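## Task

Find the black tape dispenser on a desk and place it inside the tote near the door, fully within the rim with nothing overhanging. The robot must not tip over or finish leaning. The dispenser must rest there by itself at the end, not be held in place by the robot.

## Robot and tools

ROBOT. A simulated Hello Robot Stretch 4, about 1.6 m tall: an omni-wheel base (rim within 0.23 m of its origin), a mast with a vertical lift, one telescoping arm that reaches forward, a three-joint wrist (yaw, pitch, roll) and a two-finger gripper with bendable steel fingers. There is a single arm, so every joint command goes in one object. Cameras: head_camera, head_left_camera, head_right_camera, wrist_camera. Loose objects may occasionally get nudged by the scene.

FRAMES. Base frame: origin on the floor below the base centre, x ahead, y to the left, z up. hand_pose is the point between the open fingertips (link pinch), given in the base frame; its printed value may be slightly off. With all wrist joints at zero the hand axes line up with the base axes. The odometry frame is where the base frame was when the scene began; base_odometry counts wheel turns only, so slipping shows up as travel, and heading runs -3.142 to 3.142, left positive.

execute_actions(actions, cameras). actions is a list holding one action or nothing (empty = just report state and images). An action contains "base", "joints" or both, plus optional "pace" and "contact_limits"; or else only {"end_of_arm": "enable_torque"}, which re-powers wrist or gripper motors that shut off, holding them where they are. Base and joint motions start at once and may finish at different times.
- base: one relative move from where the base last measured itself, never a pose. {"translate_m": d} drives straight, forward positive, -2 to 2 m. {"strafe_m": d} slides sideways, left positive, -2 to 2 m. {"rotate_rad": d} turns in place, counter-clockwise (left) positive, -3.2 to 3.2 rad.
- joints: absolute targets keyed by name, any subset. lift_m 0 to 1.2 m; arm_m 0 to 0.55 m (extension); wrist_yaw_rad -1.134 to 4.276 (0 faces forward, positive turns left, 3.14 stowed back, above 3.4 the arm may block it); wrist_pitch_rad -1.117 to 4.259 (0 level, 1.57 pointing down); wrist_roll_rad -1.117 to 4.259 (0 keeps the fingers level side by side, positive turns clockwise seen from behind); gripper_m -0.038 to 0.141 m, the fingertip gap (negative = fingers pressing together). Done tolerances: lift and arm ±0.004, yaw and roll ±0.02, pitch ±0.05, gripper ±0.004. Joint targets outside range get clipped and reported; any other bad value or unknown key rejects the whole call with no motion. An omitted joint or base may keep driving toward an earlier target without the status showing it.
- pace: "slow", "default", "fast", "max" (base up to 0.1/0.3/0.4/0.6 m/s, 1/2/3/4 rad/s; slower when the lift is above 0.2, down to 0.3 m/s and 1 rad/s at 1.2).
- contact_limits: only {"arm_m": x}, x from 0 (gentlest) to 0.75 (firmest), default 0.5.
- cameras: list of names, or "all"; omitted or null gives all, [] gives none.
Each action lasts at most 15 s. Early in a scene, unfold the wrist with lift_m 0.4 and wrist_yaw_rad 0 together. If a call reports a stop, the rest of that reply's move, wait and finish calls are skipped.

wait(seconds): 0 to 10 s of idling, then the same report as an empty action. zoom_image(camera, region): enlarges [x0, y0, x1, y1] pixels (top-left origin, at most 504 by 504) of that camera's most recent full image. read_manual(section): only licence texts; moves nothing. finished_scene(scene): ends scene 1 or 2 for good once the last command has been held, says whether the goal was met and gives the next task.

READING RESULTS. joint_positions gives current joint values. base_status and joint_status say how the last motion ended: "done" (for the base, the wheels turned the commanded amount, even with slip); "off_target" (stopped short, may still push); "contact_stop_at_<key>" (blocked by something; that part goes slack, a slack lift may sag under load, slack wheels may roll); "limit_stop_at_<name>", including "limit_stop_at_tilt" (leaning past 6 degrees, lift, arm and wheels go slack and ignore commands until it leans less) and "limit_stop_at_own_body" (self-collision, often with pitch below -0.2 combined with roll below -0.4 or above 4; you can move away from the body); "time_out"; "torque_fault" (a wrist or gripper motor gave up and went limp until enable_torque). After such stops the old target is dropped. Moving a slack part again makes it hold. on_its_own lists uncommanded behaviour; there "held at" is the target held, not the actual position. lidar_m: 12 distances in m from the base origin, 30 degree sectors starting straight ahead and going counter-clockwise (4th left, 7th behind, 10th right); "-" means nothing seen or closer than 0.25 m; it sees from about 0.15 m up, so table tops count, but may miss glass, thin legs and things behind. wrist_depth_mm: 7x7 grid of median depths, 100 to 2000 mm, "-" unknown; the robot's own body appears. turned_by_wheels vs turned_by_imu differing by more than about 0.1 rad signals a collision or slip, and heading error of roughly their difference. base_tilt in degrees, forward and right positive, with a fixed bias up to about 1.5. motor_effort in percent of maximum, positive toward higher joint values (for wheel_0..2, positive turns the base right), bracket = peak of the last action; noisy with fixed offsets. Effort at rest outside its normal range hints at a load or contact; a load in a level gripper pushes wrist_pitch_rad effort away from 0.

GRIPPING. Command gripper_m smaller than the object's width; going further below squeezes harder and pulls the object toward the wrist by up to a third of the shortfall, opening pushes it out. Neither the reading nor "done" proves a grasp; with a target of 0 or above, a firm grip shows as a clear shift in the gripper_m effort. If the fingertips jam on a surface beneath them, raise the lift.

AVOID. Turning or driving with over 1 kg held and arm_m above 0.2, especially at fast or max; hard sustained pushes or pulls, mainly with the gripper high or a high contact limit; pressing the gripper into things (torque faults); drops, slips, slams and hard hits. Release each object fully inside the tote and let go before finishing. Shorter robot motion is better; thinking time passes while the robot holds its last command.

Each tool is called after "Call:" as a command line: name --argument value for each argument, lists and objects as JSON in quotes; but a table of rows of numbers goes row by row, as --pt "numbers of a row", without its own name.

## Session

Call:
execute_actions --actions '[]'

Scene clock: 0.00 s.
base_odometry: x=+0.000 y=+0.000 heading=+0.000 (m, m, rad; odometry frame)
turned_by_wheels: +0.000 (rad since the last result)
turned_by_imu: +0.000 (rad since the last result)
base_tilt: forward=+0.4 right=+0.2 (deg)
lidar_m: 0.86 0.92 1.21 1.13 1.18 0.86 0.82 0.87 1.20 1.67 1.21 0.90
base_status: not commanded
joint_positions: lift_m=+0.290 arm_m=+0.002 wrist_yaw_rad=+3.139 wrist_pitch_rad=-0.015 wrist_roll_rad=-0.015 gripper_m=+0.057
joint_status: not commanded
motor_effort: lift_m=+20 arm_m=-1 wrist_yaw_rad=-1 wrist_pitch_rad=-7 wrist_roll_rad=+0 gripper_m=-4 wheel_0=+0 wheel_1=+0 wheel_2=+0 (%)
hand_pose: x=-0.1153 y=+0.0883 z=+0.4720 quat_wxyz=(+0.002, +0.007, -0.007, +1.000) (m; base frame)
wrist_depth_mm: - 133 960 960 960 960 946 / - 117 163 946 960 960 960 / - 128 179 976 960 960 976 / 134 136 960 960 991 991 976 / 976 960 960 960 976 976 991 / 960 976 211 960 196 991 991 / 946 976 960 - 960 946 1008
pictures: head_camera, head_left_camera, head_right_camera, wrist_camera
Images, in order (width x height): head_camera 420x560, head_left_camera 420x672, head_right_camera 420x672, wrist_camera 616x392.

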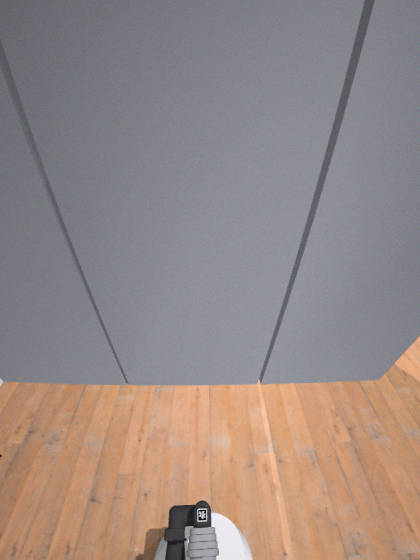

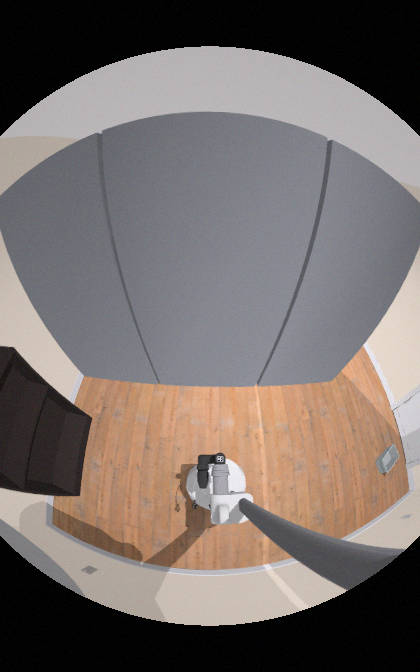

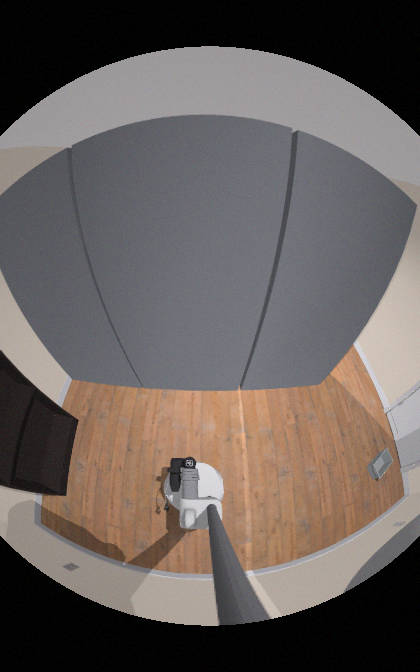

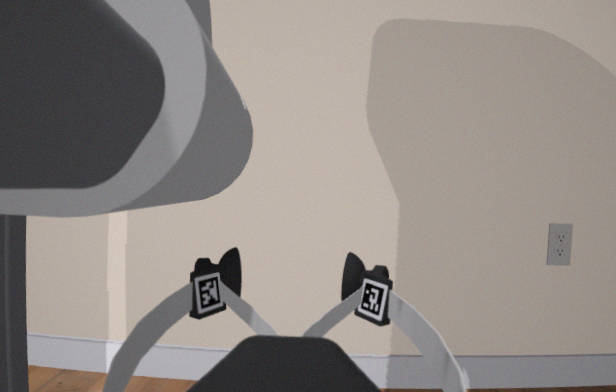

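Call:
execute_actions --actions '[{"base":{"rotate_rad":-1.2}}]'

Scene clock: 2.43 s.
base_odometry: x=+0.000 y=+0.000 heading=-1.199 (m, m, rad; odometry frame)
turned_by_wheels: -1.199 (rad since the last result)
turned_by_imu: -1.211 (rad since the last result)
base_tilt: forward=+0.4 right=+0.1 (deg)
lidar_m: 1.40 0.95 0.86 0.86 1.11 1.14 1.15 0.91 0.82 0.85 1.05 1.66
base_status: done
joint_positions: lift_m=+0.290 arm_m=+0.002 wrist_yaw_rad=+3.139 wrist_pitch_rad=-0.015 wrist_roll_rad=-0.015 gripper_m=+0.057
joint_status: not commanded
motor_effort: lift_m=+21(20) arm_m=-1(1) wrist_yaw_rad=-3(0) wrist_pitch_rad=-9(8) wrist_roll_rad=+0(1) gripper_m=-2(2) wheel_0=+2(7) wheel_1=+2(10) wheel_2=+2(10) (%)
hand_pose: x=-0.1153 y=+0.0883 z=+0.4720 quat_wxyz=(+0.002, +0.007, -0.007, +1.000) (m; base frame)
wrist_depth_mm: - 133 1618 1661 1397 1229 1281 / - 118 163 1576 1464 1397 1281 / - 128 178 1576 1464 1336 1281 / 133 136 1661 1537 1464 1366 1281 / 976 1229 1708 1537 1464 1397 1281 / 991 1138 211 1336 195 1336 1308 / 931 991 1118 - 1078 1118 1118
pictures: head_camera, head_left_camera, head_right_camera, wrist_camera
Images, in order (width x height): head_camera 420x560, head_left_camera 420x672, head_right_camera 420x672, wrist_camera 616x392.

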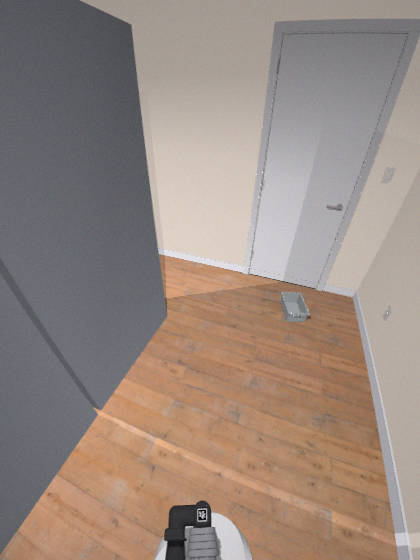

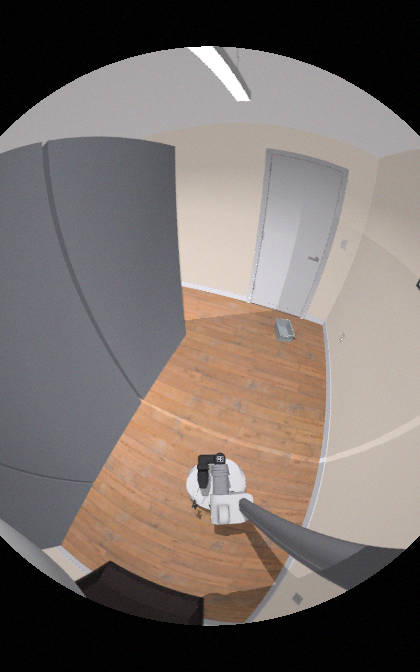

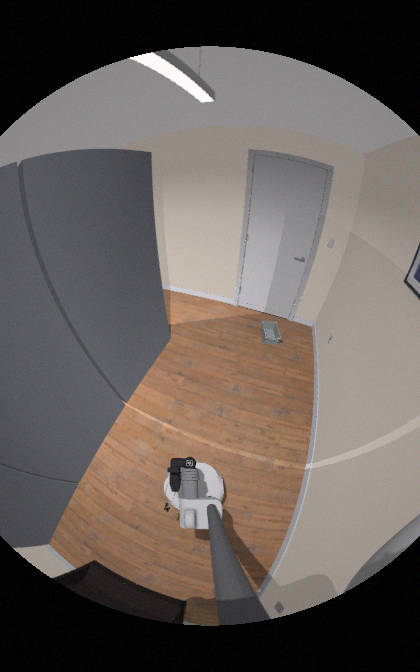

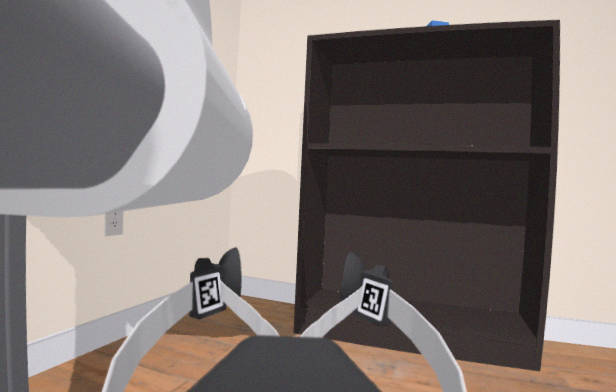

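Call:
execute_actions --actions '[{"base":{"translate_m":1.9},"pace":"fast"}]' --cameras '[]'

Call:
execute_actions --actions '[{"base":{"rotate_rad":1.5}}]' --cameras '["head_camera","head_left_camera"]'

Scene clock: 11.67 s.
base_odometry: x=+0.690 y=-1.771 heading=-1.199 (m, m, rad; odometry frame)
turned_by_wheels: +0.000 (rad since the last result)
turned_by_imu: +0.000 (rad since the last result)
base_tilt: forward=+0.3 right=+0.2 (deg)
lidar_m: 0.54 0.69 1.35 0.68 0.42 0.43 2.63 1.70 0.91 0.82 0.56 0.51
base_status: done
joint_positions: lift_m=+0.290 arm_m=+0.002 wrist_yaw_rad=+3.139 wrist_pitch_rad=-0.015 wrist_roll_rad=-0.015 gripper_m=+0.057
joint_status: not commanded
motor_effort: lift_m=+21(20) arm_m=-1(1) wrist_yaw_rad=-2(1) wrist_pitch_rad=-7(8) wrist_roll_rad=+0(1) gripper_m=-1(2) wheel_0=-1(5) wheel_1=+0(10) wheel_2=+2(16) (%)
hand_pose: x=-0.1153 y=+0.0883 z=+0.4720 quat_wxyz=(+0.002, +0.007, -0.007, +1.000) (m; base frame)
wrist_depth_mm: - 133 - - - 439 413 / - 117 163 - - 442 413 / - 128 178 - - 445 413 / 133 136 - - - 442 415 / 1756 - - - - 442 418 / 1430 1464 211 1499 196 442 418 / 1025 991 1118 - 1098 436 413
pictures: none
No camera images: the call's "cameras" was empty. Leave "cameras" out to get every camera's image.

Scene clock: 13.67 s.
base_odometry: x=+0.690 y=-1.770 heading=+0.301 (m, m, rad; odometry frame)
turned_by_wheels: +1.500 (rad since the last result)
turned_by_imu: +1.515 (rad since the last result)
base_tilt: forward=+0.4 right=+0.2 (deg)
lidar_m: 2.38 0.47 0.41 2.89 1.73 0.91 0.91 0.60 0.50 0.51 0.64 1.22
base_status: done
joint_positions: lift_m=+0.290 arm_m=+0.002 wrist_yaw_rad=+3.139 wrist_pitch_rad=-0.015 wrist_roll_rad=-0.015 gripper_m=+0.057
joint_status: not commanded
motor_effort: lift_m=+20(21) arm_m=-1(1) wrist_yaw_rad=-1(1) wrist_pitch_rad=-9(9) wrist_roll_rad=+0(1) gripper_m=-5(2) wheel_0=-1(6) wheel_1=-1(7) wheel_2=+0(12) (%)
hand_pose: x=-0.1153 y=+0.0883 z=+0.4720 quat_wxyz=(+0.002, +0.007, -0.007, +1.000) (m; base frame)
wrist_depth_mm: - 133 1205 1756 1576 1537 1430 / - 117 163 1756 1661 1537 1464 / - 128 179 1661 1708 1499 1430 / 133 135 1205 1756 1618 1499 1464 / 668 866 1205 1708 1661 1576 1430 / 661 798 211 1537 195 1464 1464 / 683 788 1098 - 960 1118 1182
pictures: head_camera, head_left_camera
Images, in order (width x height): head_camera 420x560, head_left_camera 420x672.

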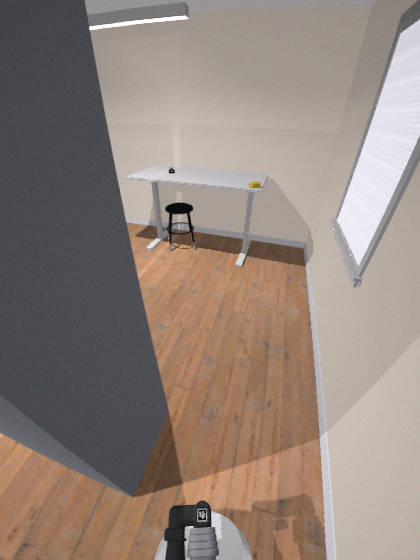

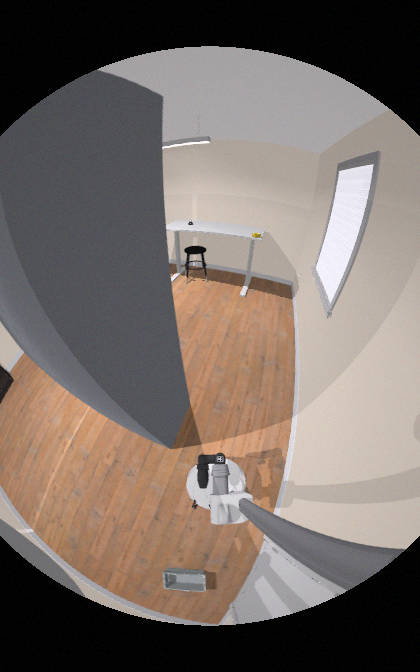

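Call:
execute_actions --actions '[{"base":{"rotate_rad":-0.36}}]' --cameras '[]'

Call:
execute_actions --actions '[{"base":{"translate_m":1.1},"pace":"fast"}]' --cameras '[]'

Call:
execute_actions --actions '[{"base":{"rotate_rad":0.8}}]' --cameras '["head_camera","head_left_camera"]'

Scene clock: 17.87 s.
base_odometry: x=+0.690 y=-1.770 heading=-0.059 (m, m, rad; odometry frame)
turned_by_wheels: -0.360 (rad since the last result)
turned_by_imu: -0.363 (rad since the last result)
base_tilt: forward=+0.4 right=+0.1 (deg)
lidar_m: 1.74 0.61 0.44 0.54 2.30 1.63 0.81 0.76 0.56 0.50 0.54 0.74
base_status: done
joint_positions: lift_m=+0.290 arm_m=+0.002 wrist_yaw_rad=+3.139 wrist_pitch_rad=-0.015 wrist_roll_rad=-0.015 gripper_m=+0.057
joint_status: not commanded
motor_effort: lift_m=+21(20) arm_m=-1(1) wrist_yaw_rad=+0(2) wrist_pitch_rad=-10(9) wrist_roll_rad=-1(0) gripper_m=-3(1) wheel_0=+0(8) wheel_1=+0(6) wheel_2=+2(8) (%)
hand_pose: x=-0.1153 y=+0.0883 z=+0.4720 quat_wxyz=(+0.002, +0.007, -0.007, +1.000) (m; base frame)
wrist_depth_mm: - 133 1618 1708 1708 1808 1863 / - 117 163 1756 1708 1756 1808 / - 128 179 1708 1808 1756 1756 / 133 135 1661 1756 1756 1756 1863 / 976 1576 1708 1756 1756 1756 1808 / 976 1281 211 1537 196 1708 1708 / 931 976 946 - 1118 1118 1229
pictures: none
No camera images: the call's "cameras" was empty. Leave "cameras" out to get every camera's image.

Scene clock: 21.90 s.
base_odometry: x=+1.788 y=-1.836 heading=-0.059 (m, m, rad; odometry frame)
turned_by_wheels: +0.000 (rad since the last result)
turned_by_imu: +0.000 (rad since the last result)
base_tilt: forward=+0.3 right=+0.2 (deg)
lidar_m: 1.28 1.30 1.79 2.20 0.73 0.66 1.95 0.73 0.53 0.47 0.47 0.60
base_status: done
joint_positions: lift_m=+0.290 arm_m=+0.002 wrist_yaw_rad=+3.139 wrist_pitch_rad=-0.015 wrist_roll_rad=-0.015 gripper_m=+0.057
joint_status: not commanded
motor_effort: lift_m=+21(21) arm_m=-1(1) wrist_yaw_rad=-1(0) wrist_pitch_rad=-9(8) wrist_roll_rad=+0(1) gripper_m=-3(1) wheel_0=+0(5) wheel_1=+0(9) wheel_2=+2(13) (%)
hand_pose: x=-0.1153 y=+0.0883 z=+0.4720 quat_wxyz=(+0.002, +0.007, -0.007, +1.000) (m; base frame)
wrist_depth_mm: - 133 - - - 699 946 / - 117 163 - - 699 1118 / - 128 178 - - 699 1118 / 133 136 - - - 691 1118 / 946 1430 - - - 723 1118 / 946 1229 211 1464 196 715 1138 / 931 1008 1138 - 1042 676 1025
pictures: none
No camera images: the call's "cameras" was empty. Leave "cameras" out to get every camera's image.

Scene clock: 23.43 s.
base_odometry: x=+1.788 y=-1.836 heading=+0.741 (m, m, rad; odometry frame)
turned_by_wheels: +0.800 (rad since the last result)
turned_by_imu: +0.808 (rad since the last result)
base_tilt: forward=+0.4 right=+0.2 (deg)
lidar_m: 1.44 2.47 1.00 0.66 0.88 1.05 0.56 0.47 0.48 0.51 0.90 1.28
base_status: done
joint_positions: lift_m=+0.290 arm_m=+0.002 wrist_yaw_rad=+3.139 wrist_pitch_rad=-0.015 wrist_roll_rad=-0.015 gripper_m=+0.057
joint_status: not commanded
motor_effort: lift_m=+20(21) arm_m=-1(1) wrist_yaw_rad=-2(1) wrist_pitch_rad=-8(8) wrist_roll_rad=+0(0) gripper_m=+0(2) wheel_0=+1(9) wheel_1=+0(10) wheel_2=-2(4) (%)
hand_pose: x=-0.1153 y=+0.0883 z=+0.4720 quat_wxyz=(+0.002, +0.007, -0.007, +1.000) (m; base frame)
wrist_depth_mm: - 133 741 931 1308 1983 - / - 117 163 960 1308 1983 - / - 128 179 960 1308 - - / 134 136 741 960 1336 - - / 539 627 750 976 1336 - - / 544 603 210 917 196 1708 1618 / 544 597 750 - 1118 1118 1182
pictures: head_camera, head_left_camera
Images, in order (width x height): head_camera 420x560, head_left_camera 420x672.

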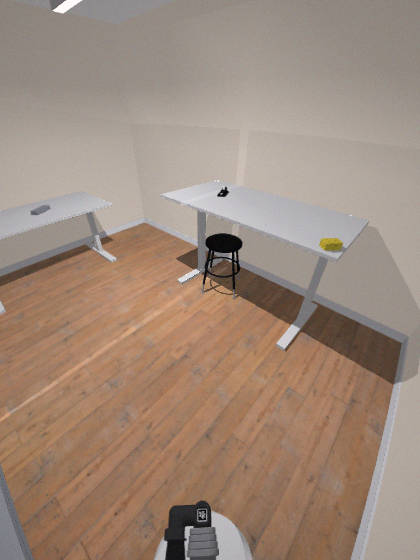

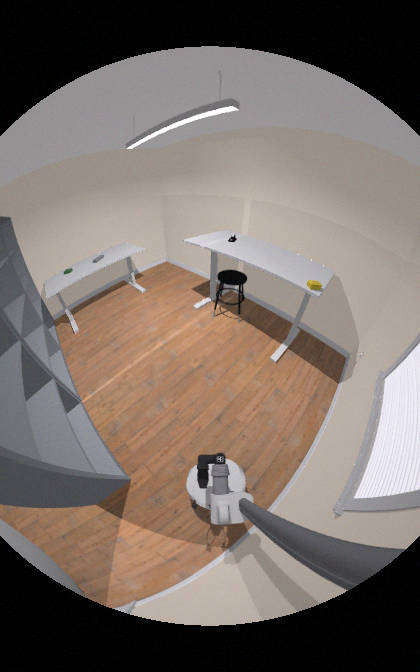

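Call:
zoom_image --camera "head_camera" --region '[160, 165, 280, 305]'

Region (160, 165, 280, 305) of head_camera's 420x560 image, scaled by 3.600, with more detail than that image has; it fills the left 432 columns of this view, and the rest is white.

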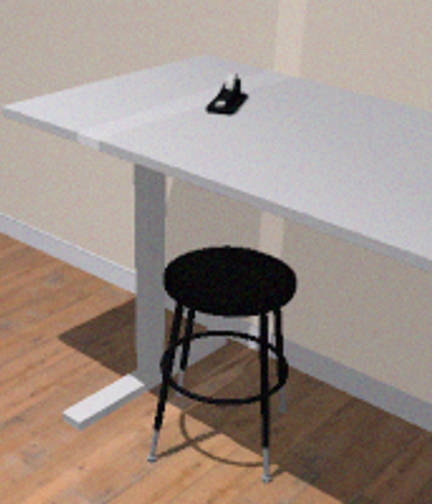

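Call:
execute_actions --actions '[{"base":{"rotate_rad":0.4}}]' --cameras '[]'

Call:
execute_actions --actions '[{"base":{"translate_m":1.45},"joints":{"lift_m":1.1,"wrist_yaw_rad":0,"gripper_m":0.13},"pace":"fast"}]' --cameras '[]'

Call:
execute_actions --actions '[{"base":{"rotate_rad":-1.14}}]'

Scene clock: 28.57 s.
base_odometry: x=+1.788 y=-1.836 heading=+1.140 (m, m, rad; odometry frame)
turned_by_wheels: +0.400 (rad since the last result)
turned_by_imu: +0.404 (rad since the last result)
base_tilt: forward=+0.3 right=+0.2 (deg)
lidar_m: 2.14 1.34 0.65 0.75 1.37 0.65 0.47 0.47 0.48 0.72 1.28 1.38
base_status: done
joint_positions: lift_m=+0.290 arm_m=+0.002 wrist_yaw_rad=+3.139 wrist_pitch_rad=-0.015 wrist_roll_rad=-0.015 gripper_m=+0.057
joint_status: not commanded
motor_effort: lift_m=+20(21) arm_m=-1(1) wrist_yaw_rad=-1(1) wrist_pitch_rad=-8(8) wrist_roll_rad=+0(0) gripper_m=-4(4) wheel_0=-1(5) wheel_1=-3(7) wheel_2=-1(4) (%)
hand_pose: x=-0.1153 y=+0.0883 z=+0.4720 quat_wxyz=(+0.002, +0.007, -0.007, +1.000) (m; base frame)
wrist_depth_mm: - 133 621 699 768 917 1042 / - 117 163 691 788 904 1078 / - 128 179 707 788 917 1078 / 133 136 627 707 798 931 1078 / 530 574 627 707 788 931 1060 / 530 564 211 683 196 931 1078 / 535 564 627 - 798 931 1060
pictures: none
No camera images: the call's "cameras" was empty. Leave "cameras" out to get every camera's image.

Scene clock: 33.47 s.
base_odometry: x=+2.393 y=-0.518 heading=+1.140 (m, m, rad; odometry frame)
turned_by_wheels: +0.000 (rad since the last result)
turned_by_imu: -0.001 (rad since the last result)
base_tilt: forward=+0.5 right=+0.2 (deg)
lidar_m: 1.15 1.12 1.23 1.06 1.03 1.10 1.83 1.79 0.89 0.71 0.68 0.79
base_status: done
joint_positions: lift_m=+1.100 arm_m=+0.002 wrist_yaw_rad=+0.000 wrist_pitch_rad=-0.015 wrist_roll_rad=-0.015 gripper_m=+0.130
joint_status: all done
motor_effort: lift_m=+25(28) arm_m=-1(1) wrist_yaw_rad=-3(10) wrist_pitch_rad=-8(10) wrist_roll_rad=+0(1) gripper_m=+0(1) wheel_0=-1(6) wheel_1=+0(10) wheel_2=+3(16) (%)
hand_pose: x=+0.4614 y=-0.0874 z=+1.2821 quat_wxyz=(+1.000, -0.007, -0.007, +0.000) (m; base frame)
wrist_depth_mm: 1430 1618 1708 1921 - 1537 1255 / 1464 1618 1756 1921 - 1618 1281 / 1464 1618 1808 1921 - 1618 1281 / 1464 1661 1863 1983 - 1576 1281 / 1464 1576 1808 1983 - 1576 1229 / 1430 1464 1576 1921 219 1464 1255 / 1138 1182 1281 - - 1464 1255
pictures: none
No camera images: the call's "cameras" was empty. Leave "cameras" out to get every camera's image.

Scene clock: 35.63 s.
base_odometry: x=+2.393 y=-0.518 heading=+0.001 (m, m, rad; odometry frame)
turned_by_wheels: -1.140 (rad since the last result)
turned_by_imu: -1.150 (rad since the last result)
base_tilt: forward=+0.4 right=+0.2 (deg)
lidar_m: 0.70 0.72 1.20 1.11 1.19 1.08 1.05 1.14 1.88 1.78 0.99 0.70
base_status: done
joint_positions: lift_m=+1.100 arm_m=+0.002 wrist_yaw_rad=+0.000 wrist_pitch_rad=-0.015 wrist_roll_rad=-0.015 gripper_m=+0.130
joint_status: not commanded
motor_effort: lift_m=+24(25) arm_m=-1(1) wrist_yaw_rad=-3(0) wrist_pitch_rad=-8(8) wrist_roll_rad=-1(1) gripper_m=-2(1) wheel_0=+1(5) wheel_1=+0(7) wheel_2=+3(9) (%)
hand_pose: x=+0.4614 y=-0.0874 z=+1.2821 quat_wxyz=(+1.000, -0.007, -0.007, +0.000) (m; base frame)
wrist_depth_mm: 1281 1255 1308 1281 1281 1281 1308 / 1281 1255 1229 1255 1308 1255 1308 / 1229 1255 1281 1281 1281 1308 1281 / 1308 1281 1281 1281 1308 1281 1281 / 1281 1255 1308 1281 1281 1308 1308 / 1281 931 946 1205 220 1138 1255 / 1255 750 809 - 854 809 878
pictures: head_camera, head_left_camera, head_right_camera, wrist_camera
Images, in order (width x height): head_camera 420x560, head_left_camera 420x672, head_right_camera 420x672, wrist_camera 616x392.

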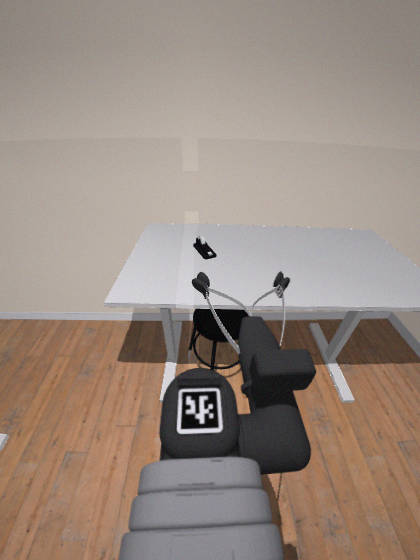

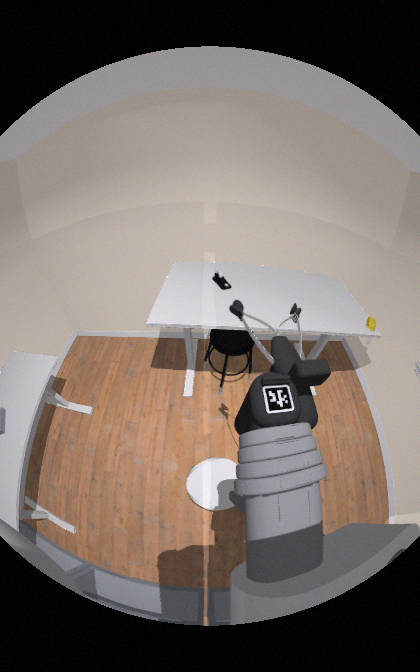

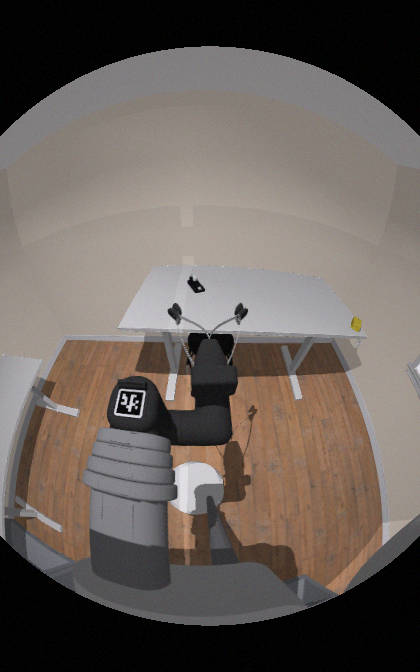

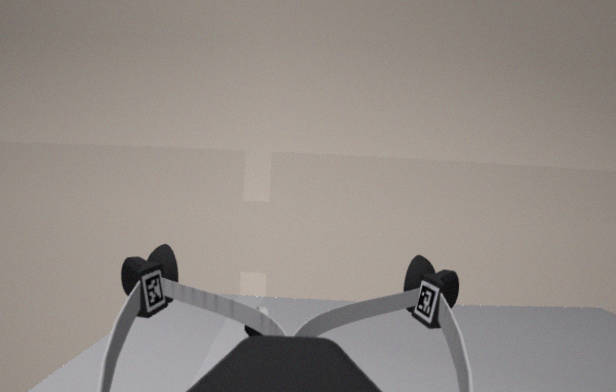

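Call:
execute_actions --actions '[{"base":{"translate_m":0.36},"joints":{"lift_m":1.2,"wrist_pitch_rad":0.7,"arm_m":0.1}}]'

Scene clock: 43.30 s.
base_odometry: x=+2.753 y=-0.517 heading=+0.001 (m, m, rad; odometry frame)
turned_by_wheels: +0.000 (rad since the last result)
turned_by_imu: +0.000 (rad since the last result)
base_tilt: forward=+0.4 right=+0.1 (deg)
lidar_m: 0.33 0.38 1.68 1.10 1.20 1.45 1.41 1.47 1.88 1.79 0.52 0.36
base_status: done
joint_positions: lift_m=+1.200 arm_m=+0.099 wrist_yaw_rad=+0.000 wrist_pitch_rad=+0.701 wrist_roll_rad=-0.015 gripper_m=+0.130
joint_status: all done
motor_effort: lift_m=+25(29) arm_m=+6(7) wrist_yaw_rad=-2(1) wrist_pitch_rad=-6(6) wrist_roll_rad=+0(1) gripper_m=-3(0) wheel_0=+0(8) wheel_1=+0(6) wheel_2=-1(14) (%)
hand_pose: x=+0.4902 y=-0.0874 z=+1.1917 quat_wxyz=(+0.939, -0.007, +0.343, +0.003) (m; base frame)
wrist_depth_mm: 778 778 768 788 759 768 750 / 866 842 842 854 831 842 831 / 960 723 741 750 778 798 809 / 597 609 603 627 647 654 676 / 508 521 530 539 549 559 564 / 449 436 442 473 219 484 492 / 402 410 421 - 436 433 436
pictures: head_camera, head_left_camera, head_right_camera, wrist_camera
Images, in order (width x height): head_camera 420x560, head_left_camera 420x672, head_right_camera 420x672, wrist_camera 616x392.

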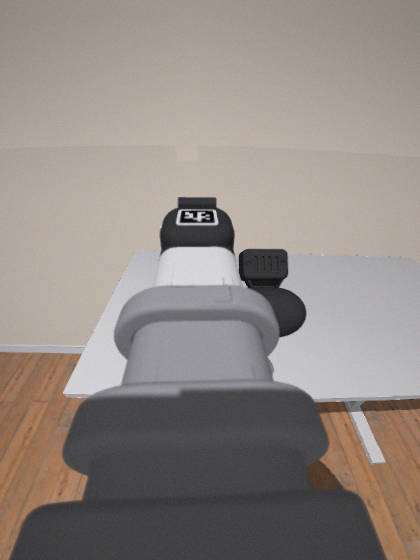

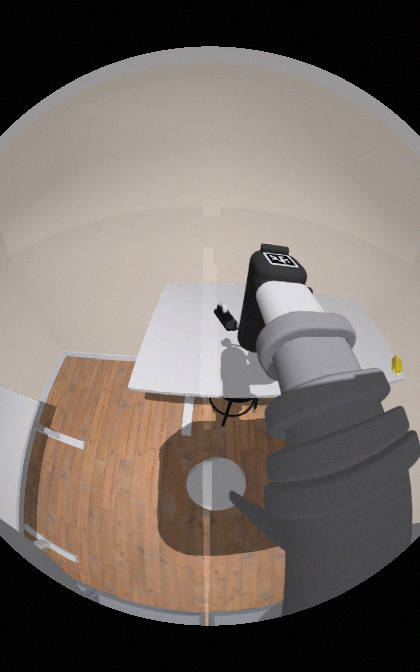

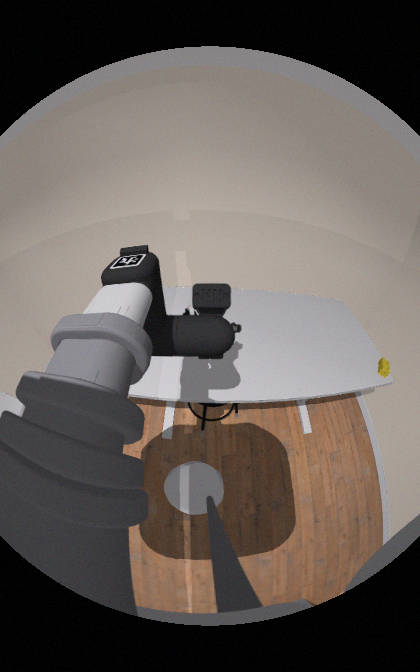

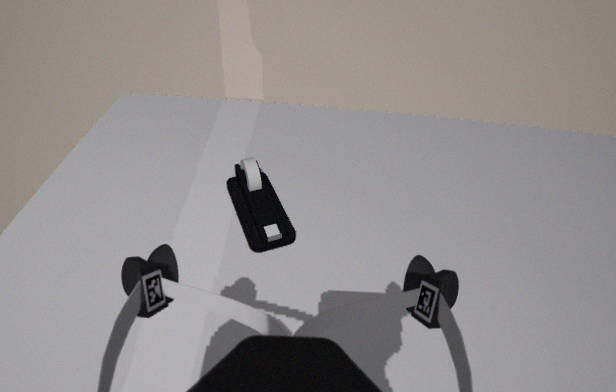

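Call:
execute_actions --actions '[{"base":{"strafe_m":0.025},"joints":{"wrist_pitch_rad":1.2,"wrist_yaw_rad":0.4,"arm_m":0.49,"wrist_roll_rad":0}}]' --cameras '["head_left_camera","wrist_camera"]'

Scene clock: 49.17 s.
base_odometry: x=+2.753 y=-0.492 heading=+0.001 (m, m, rad; odometry frame)
turned_by_wheels: +0.000 (rad since the last result)
turned_by_imu: +0.001 (rad since the last result)
base_tilt: forward=+0.3 right=+0.2 (deg)
lidar_m: 0.34 0.37 1.67 1.10 1.15 1.44 1.39 1.51 1.91 1.81 0.51 0.35
base_status: done
joint_positions: lift_m=+1.200 arm_m=+0.489 wrist_yaw_rad=+0.400 wrist_pitch_rad=+1.201 wrist_roll_rad=+0.000 gripper_m=+0.130
joint_status: all done
motor_effort: lift_m=+25(25) arm_m=+7(8) wrist_yaw_rad=-3(5) wrist_pitch_rad=-3(6) wrist_roll_rad=+1(2) gripper_m=-2(0) wheel_0=+1(9) wheel_1=+0(7) wheel_2=+0(1) (%)
hand_pose: x=+0.7899 y=-0.0399 z=+1.1089 quat_wxyz=(+0.809, -0.112, +0.554, +0.164) (m; base frame)
wrist_depth_mm: 991 473 477 480 477 436 394 / 1281 442 449 449 459 466 452 / 413 418 421 427 436 436 445 / 394 399 402 407 407 415 418 / 373 375 384 373 389 394 394 / 357 353 357 332 220 375 377 / 343 345 349 - 357 355 362
pictures: head_left_camera, wrist_camera
Images, in order (width x height): head_left_camera 420x672, wrist_camera 616x392.

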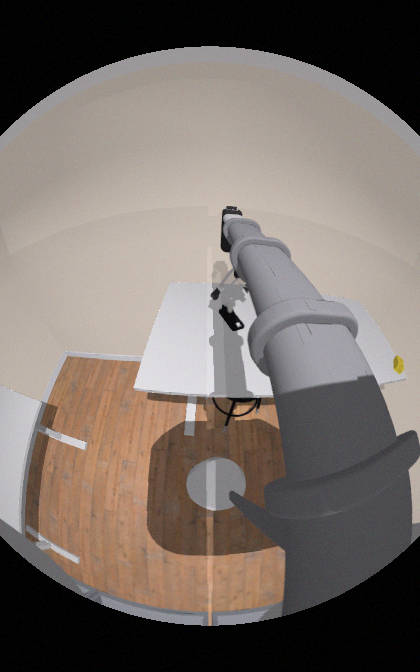

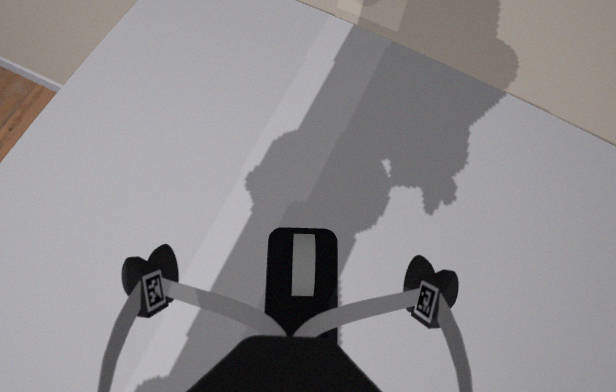

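Call:
execute_actions --actions '[{"joints":{"lift_m":1.12}}]' --cameras '["head_camera","head_left_camera","wrist_camera"]'

Scene clock: 51.40 s.
base_odometry: x=+2.753 y=-0.492 heading=+0.001 (m, m, rad; odometry frame)
turned_by_wheels: +0.000 (rad since the last result)
turned_by_imu: +0.000 (rad since the last result)
base_tilt: forward=+0.4 right=+0.3 (deg)
lidar_m: 0.34 0.37 1.68 1.10 1.17 1.44 1.38 1.52 1.87 1.81 0.49 0.37
base_status: not commanded
joint_positions: lift_m=+1.120 arm_m=+0.489 wrist_yaw_rad=+0.400 wrist_pitch_rad=+1.201 wrist_roll_rad=+0.000 gripper_m=+0.130
joint_status: all done
motor_effort: lift_m=+16(24) arm_m=+7(7) wrist_yaw_rad=-2(3) wrist_pitch_rad=-3(4) wrist_roll_rad=+1(1) gripper_m=+0(0) wheel_0=+1(1) wheel_1=+1(1) wheel_2=+0(0) (%)
hand_pose: x=+0.7899 y=-0.0399 z=+1.0296 quat_wxyz=(+0.809, -0.112, +0.554, +0.164) (m; base frame)
wrist_depth_mm: 368 373 375 377 384 392 389 / 349 353 353 359 364 370 375 / 329 334 336 338 343 349 353 / 312 314 319 322 325 330 332 / 297 300 301 262 309 312 315 / 283 281 285 257 219 296 300 / 271 273 278 - 283 285 287
pictures: head_camera, head_left_camera, wrist_camera
Images, in order (width x height): head_camera 420x560, head_left_camera 420x672, wrist_camera 616x392.

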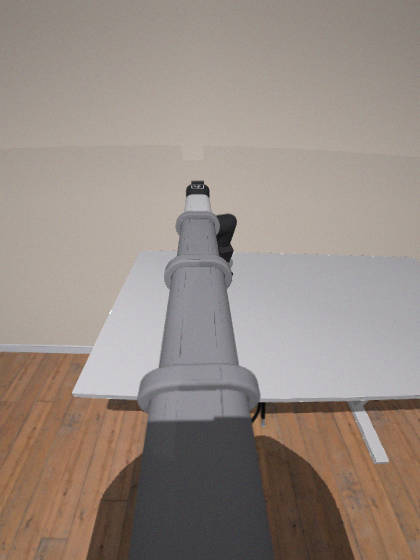

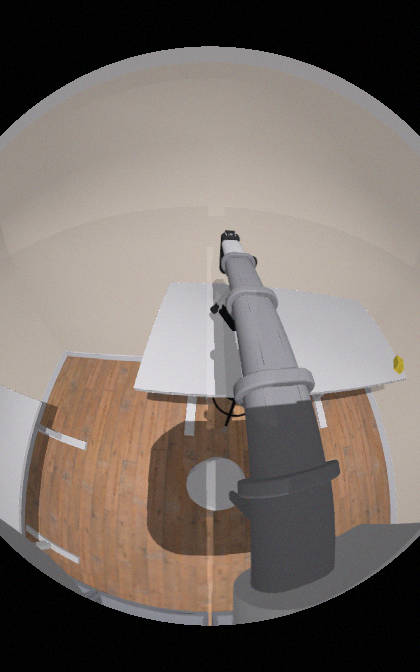

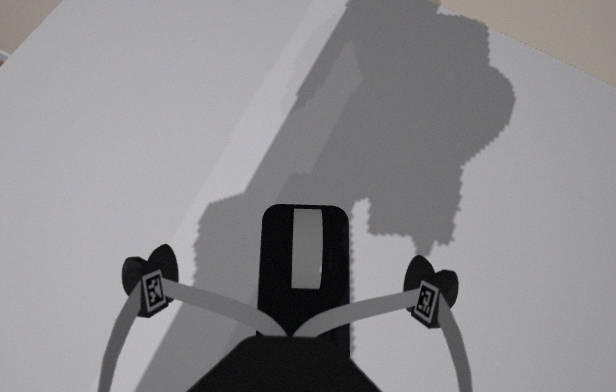

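Call:
execute_actions --actions '[{"joints":{"lift_m":1.084,"gripper_m":0.1},"pace":"slow"}]' --cameras '["head_left_camera","wrist_camera"]'

Scene clock: 54.80 s.
base_odometry: x=+2.753 y=-0.492 heading=+0.001 (m, m, rad; odometry frame)
turned_by_wheels: +0.000 (rad since the last result)
turned_by_imu: +0.000 (rad since the last result)
base_tilt: forward=+0.3 right=+0.2 (deg)
lidar_m: 0.32 0.38 1.66 1.10 1.14 1.45 1.39 1.50 1.90 1.81 0.50 0.36
base_status: not commanded
joint_positions: lift_m=+1.084 arm_m=+0.489 wrist_yaw_rad=+0.400 wrist_pitch_rad=+1.201 wrist_roll_rad=+0.000 gripper_m=+0.100
joint_status: all done
motor_effort: lift_m=+16(15) arm_m=+7(7) wrist_yaw_rad=-4(2) wrist_pitch_rad=-3(4) wrist_roll_rad=+0(1) gripper_m=+0(5) wheel_0=+1(1) wheel_1=+0(0) wheel_2=+0(0) (%)
hand_pose: x=+0.7899 y=-0.0399 z=+0.9937 quat_wxyz=(+0.809, -0.112, +0.554, +0.164) (m; base frame)
wrist_depth_mm: 327 330 332 334 340 345 349 / 307 310 312 317 320 325 330 / 290 294 296 298 303 307 310 / 277 278 281 267 289 290 294 / 263 265 266 226 273 276 278 / 249 250 250 224 195 262 263 / 239 241 245 - 248 250 251
pictures: head_left_camera, wrist_camera
Images, in order (width x height): head_left_camera 420x672, wrist_camera 616x392.

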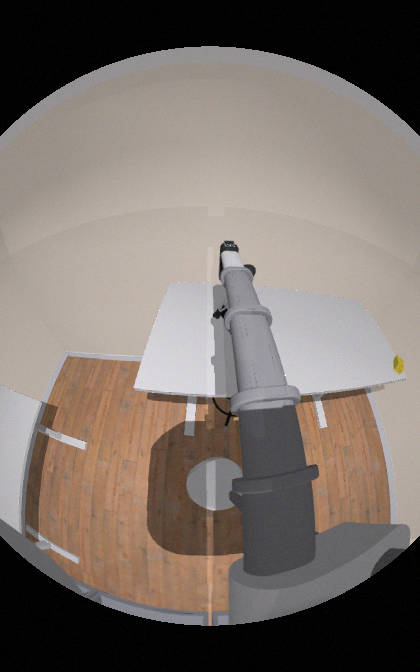

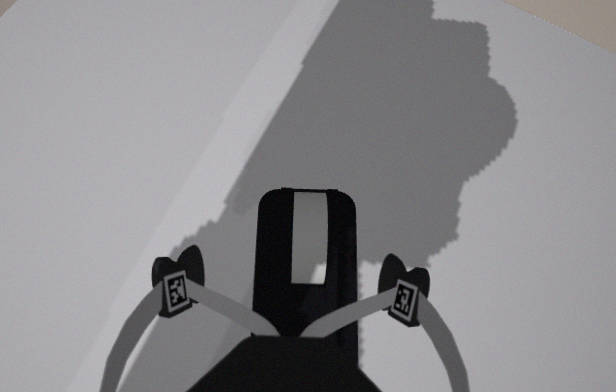

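Call:
execute_actions --actions '[{"base":{"strafe_m":-0.02},"joints":{"arm_m":0.472},"pace":"slow"}]' --cameras '["wrist_camera"]'

Call:
execute_actions --actions '[{"joints":{"gripper_m":0.01}}]' --cameras '["wrist_camera"]'

Scene clock: 57.60 s.
base_odometry: x=+2.753 y=-0.512 heading=+0.001 (m, m, rad; odometry frame)
turned_by_wheels: +0.000 (rad since the last result)
turned_by_imu: +0.000 (rad since the last result)
base_tilt: forward=+0.5 right=+0.2 (deg)
lidar_m: 0.35 0.35 1.67 1.12 1.16 1.46 1.39 1.51 1.86 1.78 0.49 0.35
base_status: done
joint_positions: lift_m=+1.084 arm_m=+0.473 wrist_yaw_rad=+0.400 wrist_pitch_rad=+1.201 wrist_roll_rad=+0.000 gripper_m=+0.100
joint_status: all done
motor_effort: lift_m=+16(15) arm_m=-7(7) wrist_yaw_rad=-1(3) wrist_pitch_rad=-3(3) wrist_roll_rad=+0(1) gripper_m=+0(3) wheel_0=+3(5) wheel_1=-3(9) wheel_2=+0(1) (%)
hand_pose: x=+0.7743 y=-0.0399 z=+0.9937 quat_wxyz=(+0.809, -0.112, +0.554, +0.164) (m; base frame)
wrist_depth_mm: 325 329 330 336 340 345 347 / 307 309 314 317 320 327 330 / 291 291 296 300 303 307 307 / 276 278 278 237 287 290 294 / 262 265 263 233 273 276 278 / 249 250 240 227 195 262 264 / 239 241 243 - 248 250 253
pictures: wrist_camera
Images, in order (width x height): wrist_camera 616x392.

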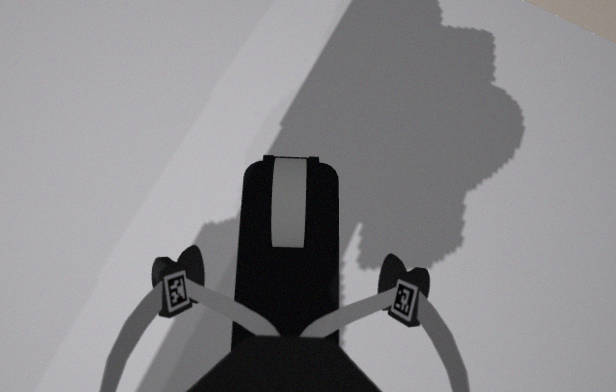

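Scene clock: 59.30 s.
base_odometry: x=+2.753 y=-0.512 heading=+0.001 (m, m, rad; odometry frame)
turned_by_wheels: +0.000 (rad since the last result)
turned_by_imu: +0.000 (rad since the last result)
base_tilt: forward=+0.4 right=+0.2 (deg)
lidar_m: 0.32 0.38 1.67 1.10 1.19 1.46 1.38 1.49 1.84 1.78 0.48 0.35
base_status: not commanded
joint_positions: lift_m=+1.084 arm_m=+0.473 wrist_yaw_rad=+0.400 wrist_pitch_rad=+1.202 wrist_roll_rad=+0.000 gripper_m=+0.010
joint_status: all done
motor_effort: lift_m=+16(17) arm_m=-6(7) wrist_yaw_rad=-3(3) wrist_pitch_rad=-8(6) wrist_roll_rad=+1(1) gripper_m=-17(14) wheel_0=+3(3) wheel_1=-3(3) wheel_2=+0(0) (%)
hand_pose: x=+0.7739 y=-0.0400 z=+0.9934 quat_wxyz=(+0.808, -0.113, +0.554, +0.164) (m; base frame)
wrist_depth_mm: 322 324 329 332 336 342 345 / 304 309 307 314 319 322 325 / 289 290 293 296 300 303 306 / 276 277 278 230 285 287 289 / 262 263 262 226 271 273 276 / 248 250 189 221 189 260 262 / 237 239 242 - 247 249 251
pictures: wrist_camera
Images, in order (width x height): wrist_camera 616x392.

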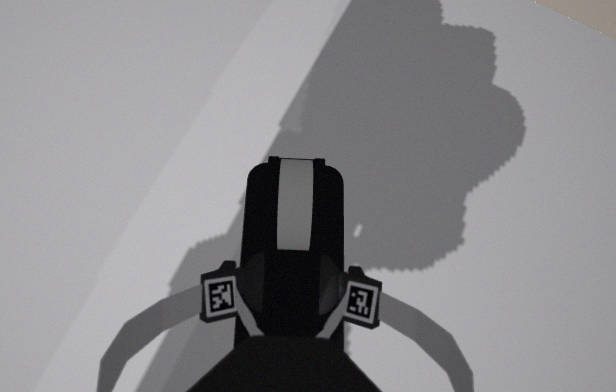

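Call:
execute_actions --actions '[{"joints":{"lift_m":1.11,"gripper_m":-0.005},"pace":"slow"}]' --cameras '["wrist_camera","head_left_camera","head_right_camera"]'

Scene clock: 61.27 s.
base_odometry: x=+2.753 y=-0.512 heading=+0.001 (m, m, rad; odometry frame)
turned_by_wheels: +0.000 (rad since the last result)
turned_by_imu: +0.000 (rad since the last result)
base_tilt: forward=+0.4 right=+0.2 (deg)
lidar_m: 0.35 0.38 1.67 1.12 1.18 1.46 1.39 1.49 1.87 1.76 0.50 0.37
base_status: not commanded
joint_positions: lift_m=+1.109 arm_m=+0.473 wrist_yaw_rad=+0.400 wrist_pitch_rad=+1.203 wrist_roll_rad=+0.000 gripper_m=-0.004
joint_status: all done
motor_effort: lift_m=+27(29) arm_m=-7(7) wrist_yaw_rad=-3(3) wrist_pitch_rad=-9(8) wrist_roll_rad=+1(1) gripper_m=-20(27) wheel_0=+3(2) wheel_1=-3(3) wheel_2=+0(0) (%)
hand_pose: x=+0.7738 y=-0.0400 z=+1.0185 quat_wxyz=(+0.808, -0.113, +0.554, +0.164) (m; base frame)
wrist_depth_mm: 353 355 357 362 368 373 382 / 334 338 340 343 347 349 355 / 317 319 322 325 327 332 334 / 300 301 303 225 312 314 317 / 285 289 286 223 296 300 301 / 271 272 184 218 184 283 286 / 260 259 266 - 271 270 274
pictures: head_left_camera, head_right_camera, wrist_camera
Images, in order (width x height): head_left_camera 420x672, head_right_camera 420x672, wrist_camera 616x392.

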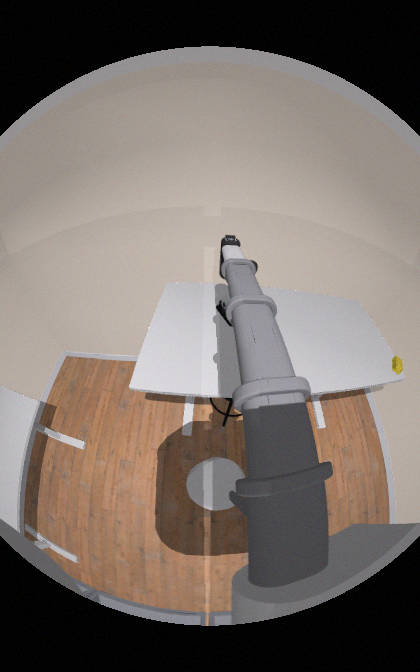

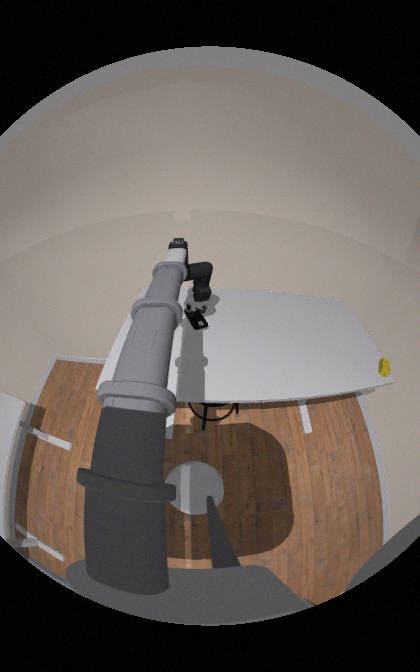

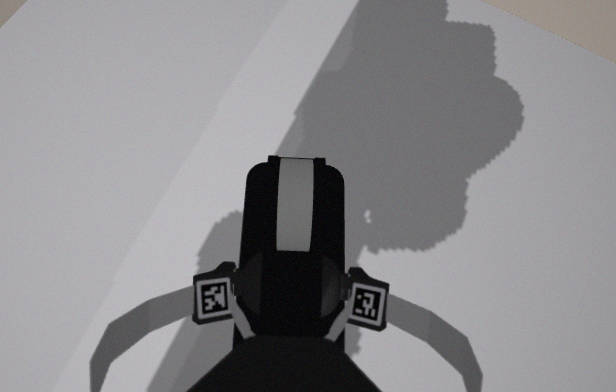

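Call:
execute_actions --actions '[{"base":{"translate_m":-0.25},"joints":{"lift_m":1.14,"arm_m":0.03,"wrist_yaw_rad":0}}]' --cameras '[]'

Call:
execute_actions --actions '[{"base":{"rotate_rad":-2.06},"joints":{"lift_m":0.55}}]' --cameras '["wrist_camera"]'

Call:
execute_actions --actions '[{"base":{"translate_m":1.5},"pace":"fast"}]' --cameras '[]'

Call:
execute_actions --actions '[{"base":{"rotate_rad":-1.06}}]' --cameras '["head_camera","wrist_camera"]'

Scene clock: 65.40 s.
base_odometry: x=+2.503 y=-0.513 heading=+0.001 (m, m, rad; odometry frame)
turned_by_wheels: +0.000 (rad since the last result)
turned_by_imu: +0.001 (rad since the last result)
base_tilt: forward=+0.4 right=+0.2 (deg)
lidar_m: 0.59 0.62 1.17 1.12 1.20 1.22 1.15 1.23 1.83 1.80 0.82 0.63
base_status: done
joint_positions: lift_m=+1.139 arm_m=+0.031 wrist_yaw_rad=+0.000 wrist_pitch_rad=+1.203 wrist_roll_rad=+0.000 gripper_m=-0.004
joint_status: all done
motor_effort: lift_m=+28(28) arm_m=-7(7) wrist_yaw_rad=-2(8) wrist_pitch_rad=-12(12) wrist_roll_rad=+0(1) gripper_m=-22(22) wheel_0=-1(6) wheel_1=+0(10) wheel_2=+1(13) (%)
hand_pose: x=+0.3057 y=-0.0874 z=+1.0484 quat_wxyz=(+0.824, +0.000, +0.566, +0.000) (m; base frame)
wrist_depth_mm: 1537 1537 1464 878 878 430 427 / 1464 1464 1464 878 1499 1499 1576 / 1336 1430 1430 1366 1464 1464 1464 / 1336 1336 1336 227 1366 1397 1366 / 1255 1255 1255 223 1336 1308 1308 / 1205 1182 185 217 184 1229 1255 / 1160 1138 1182 - 1182 1205 1205
pictures: none
No camera images: the call's "cameras" was empty. Leave "cameras" out to get every camera's image.

Scene clock: 68.63 s.
base_odometry: x=+2.503 y=-0.513 heading=-2.059 (m, m, rad; odometry frame)
turned_by_wheels: -2.059 (rad since the last result)
turned_by_imu: -2.079 (rad since the last result)
base_tilt: forward=+0.4 right=+0.2 (deg)
lidar_m: 1.86 1.77 0.82 0.63 0.58 0.63 1.16 1.14 1.20 1.18 1.14 1.23
base_status: done
joint_positions: lift_m=+0.550 arm_m=+0.031 wrist_yaw_rad=+0.000 wrist_pitch_rad=+1.203 wrist_roll_rad=+0.000 gripper_m=-0.004
joint_status: all done
motor_effort: lift_m=+18(27) arm_m=-6(7) wrist_yaw_rad=-1(2) wrist_pitch_rad=-10(12) wrist_roll_rad=+0(0) gripper_m=-22(21) wheel_0=+3(4) wheel_1=+1(4) wheel_2=+3(6) (%)
hand_pose: x=+0.3058 y=-0.0874 z=+0.4593 quat_wxyz=(+0.825, +0.000, +0.566, +0.000) (m; base frame)
wrist_depth_mm: 820 842 842 854 866 878 891 / 788 798 809 809 809 831 842 / 741 750 750 759 768 788 798 / 691 707 715 225 741 750 759 / 676 683 676 223 699 699 715 / 647 634 185 216 183 668 668 / 609 615 627 - 640 640 634
pictures: wrist_camera
Images, in order (width x height): wrist_camera 616x392.

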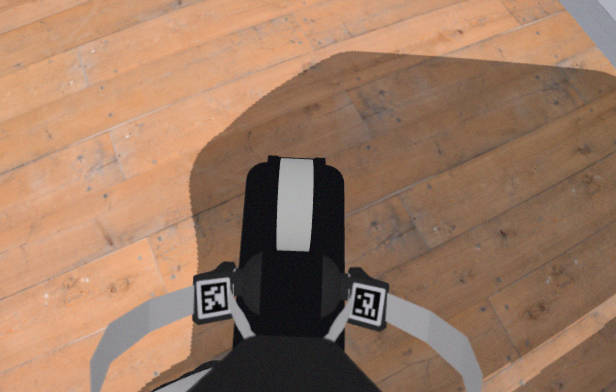

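Scene clock: 73.67 s.
base_odometry: x=+1.800 y=-1.838 heading=-2.058 (m, m, rad; odometry frame)
turned_by_wheels: +0.000 (rad since the last result)
turned_by_imu: -0.001 (rad since the last result)
base_tilt: forward=+0.3 right=+0.1 (deg)
lidar_m: 0.49 0.46 0.47 0.70 1.27 1.34 3.17 1.63 0.65 0.70 1.52 0.67
base_status: done
joint_positions: lift_m=+0.550 arm_m=+0.031 wrist_yaw_rad=+0.000 wrist_pitch_rad=+1.203 wrist_roll_rad=+0.000 gripper_m=-0.004
joint_status: not commanded
motor_effort: lift_m=+18(18) arm_m=-6(6) wrist_yaw_rad=-4(2) wrist_pitch_rad=-10(11) wrist_roll_rad=+0(0) gripper_m=-23(19) wheel_0=-1(7) wheel_1=+1(5) wheel_2=+3(12) (%)
hand_pose: x=+0.3058 y=-0.0874 z=+0.4592 quat_wxyz=(+0.825, +0.000, +0.566, +0.000) (m; base frame)
wrist_depth_mm: 300 334 389 452 535 661 788 / 349 397 466 559 691 798 854 / 415 484 585 676 759 778 798 / 508 615 699 226 741 741 741 / 634 668 676 224 699 707 707 / 640 640 185 218 185 676 683 / 615 621 627 - 640 640 647
pictures: none
No camera images: the call's "cameras" was empty. Leave "cameras" out to get every camera's image.

Scene clock: 75.40 s.
base_odometry: x=+1.800 y=-1.838 heading=-3.118 (m, m, rad; odometry frame)
turned_by_wheels: -1.060 (rad since the last result)
turned_by_imu: -1.070 (rad since the last result)
base_tilt: forward=+0.4 right=+0.2 (deg)
lidar_m: 1.55 0.67 0.51 0.46 0.47 0.69 1.31 1.33 1.97 1.68 0.68 0.70
base_status: done
joint_positions: lift_m=+0.550 arm_m=+0.031 wrist_yaw_rad=+0.000 wrist_pitch_rad=+1.203 wrist_roll_rad=+0.000 gripper_m=-0.004
joint_status: not commanded
motor_effort: lift_m=+18(18) arm_m=-6(6) wrist_yaw_rad=-2(3) wrist_pitch_rad=-9(11) wrist_roll_rad=+1(0) gripper_m=-21(23) wheel_0=+0(8) wheel_1=+1(6) wheel_2=+2(9) (%)
hand_pose: x=+0.3058 y=-0.0874 z=+0.4592 quat_wxyz=(+0.825, +0.000, +0.566, +0.000) (m; base frame)
wrist_depth_mm: 759 831 842 854 878 820 574 / 768 798 798 809 820 798 569 / 741 759 759 759 778 768 564 / 715 715 707 225 723 732 661 / 668 683 683 222 699 699 715 / 634 634 185 217 184 676 676 / 615 609 621 - 640 640 640
pictures: head_camera, wrist_camera
Images, in order (width x height): head_camera 420x560, wrist_camera 616x392.

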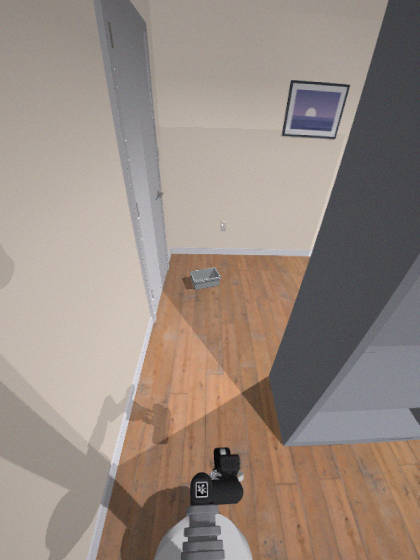

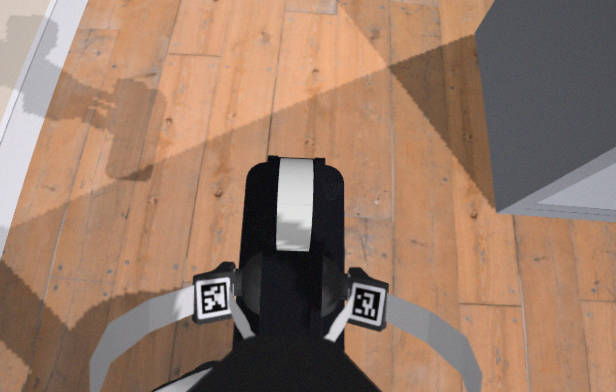

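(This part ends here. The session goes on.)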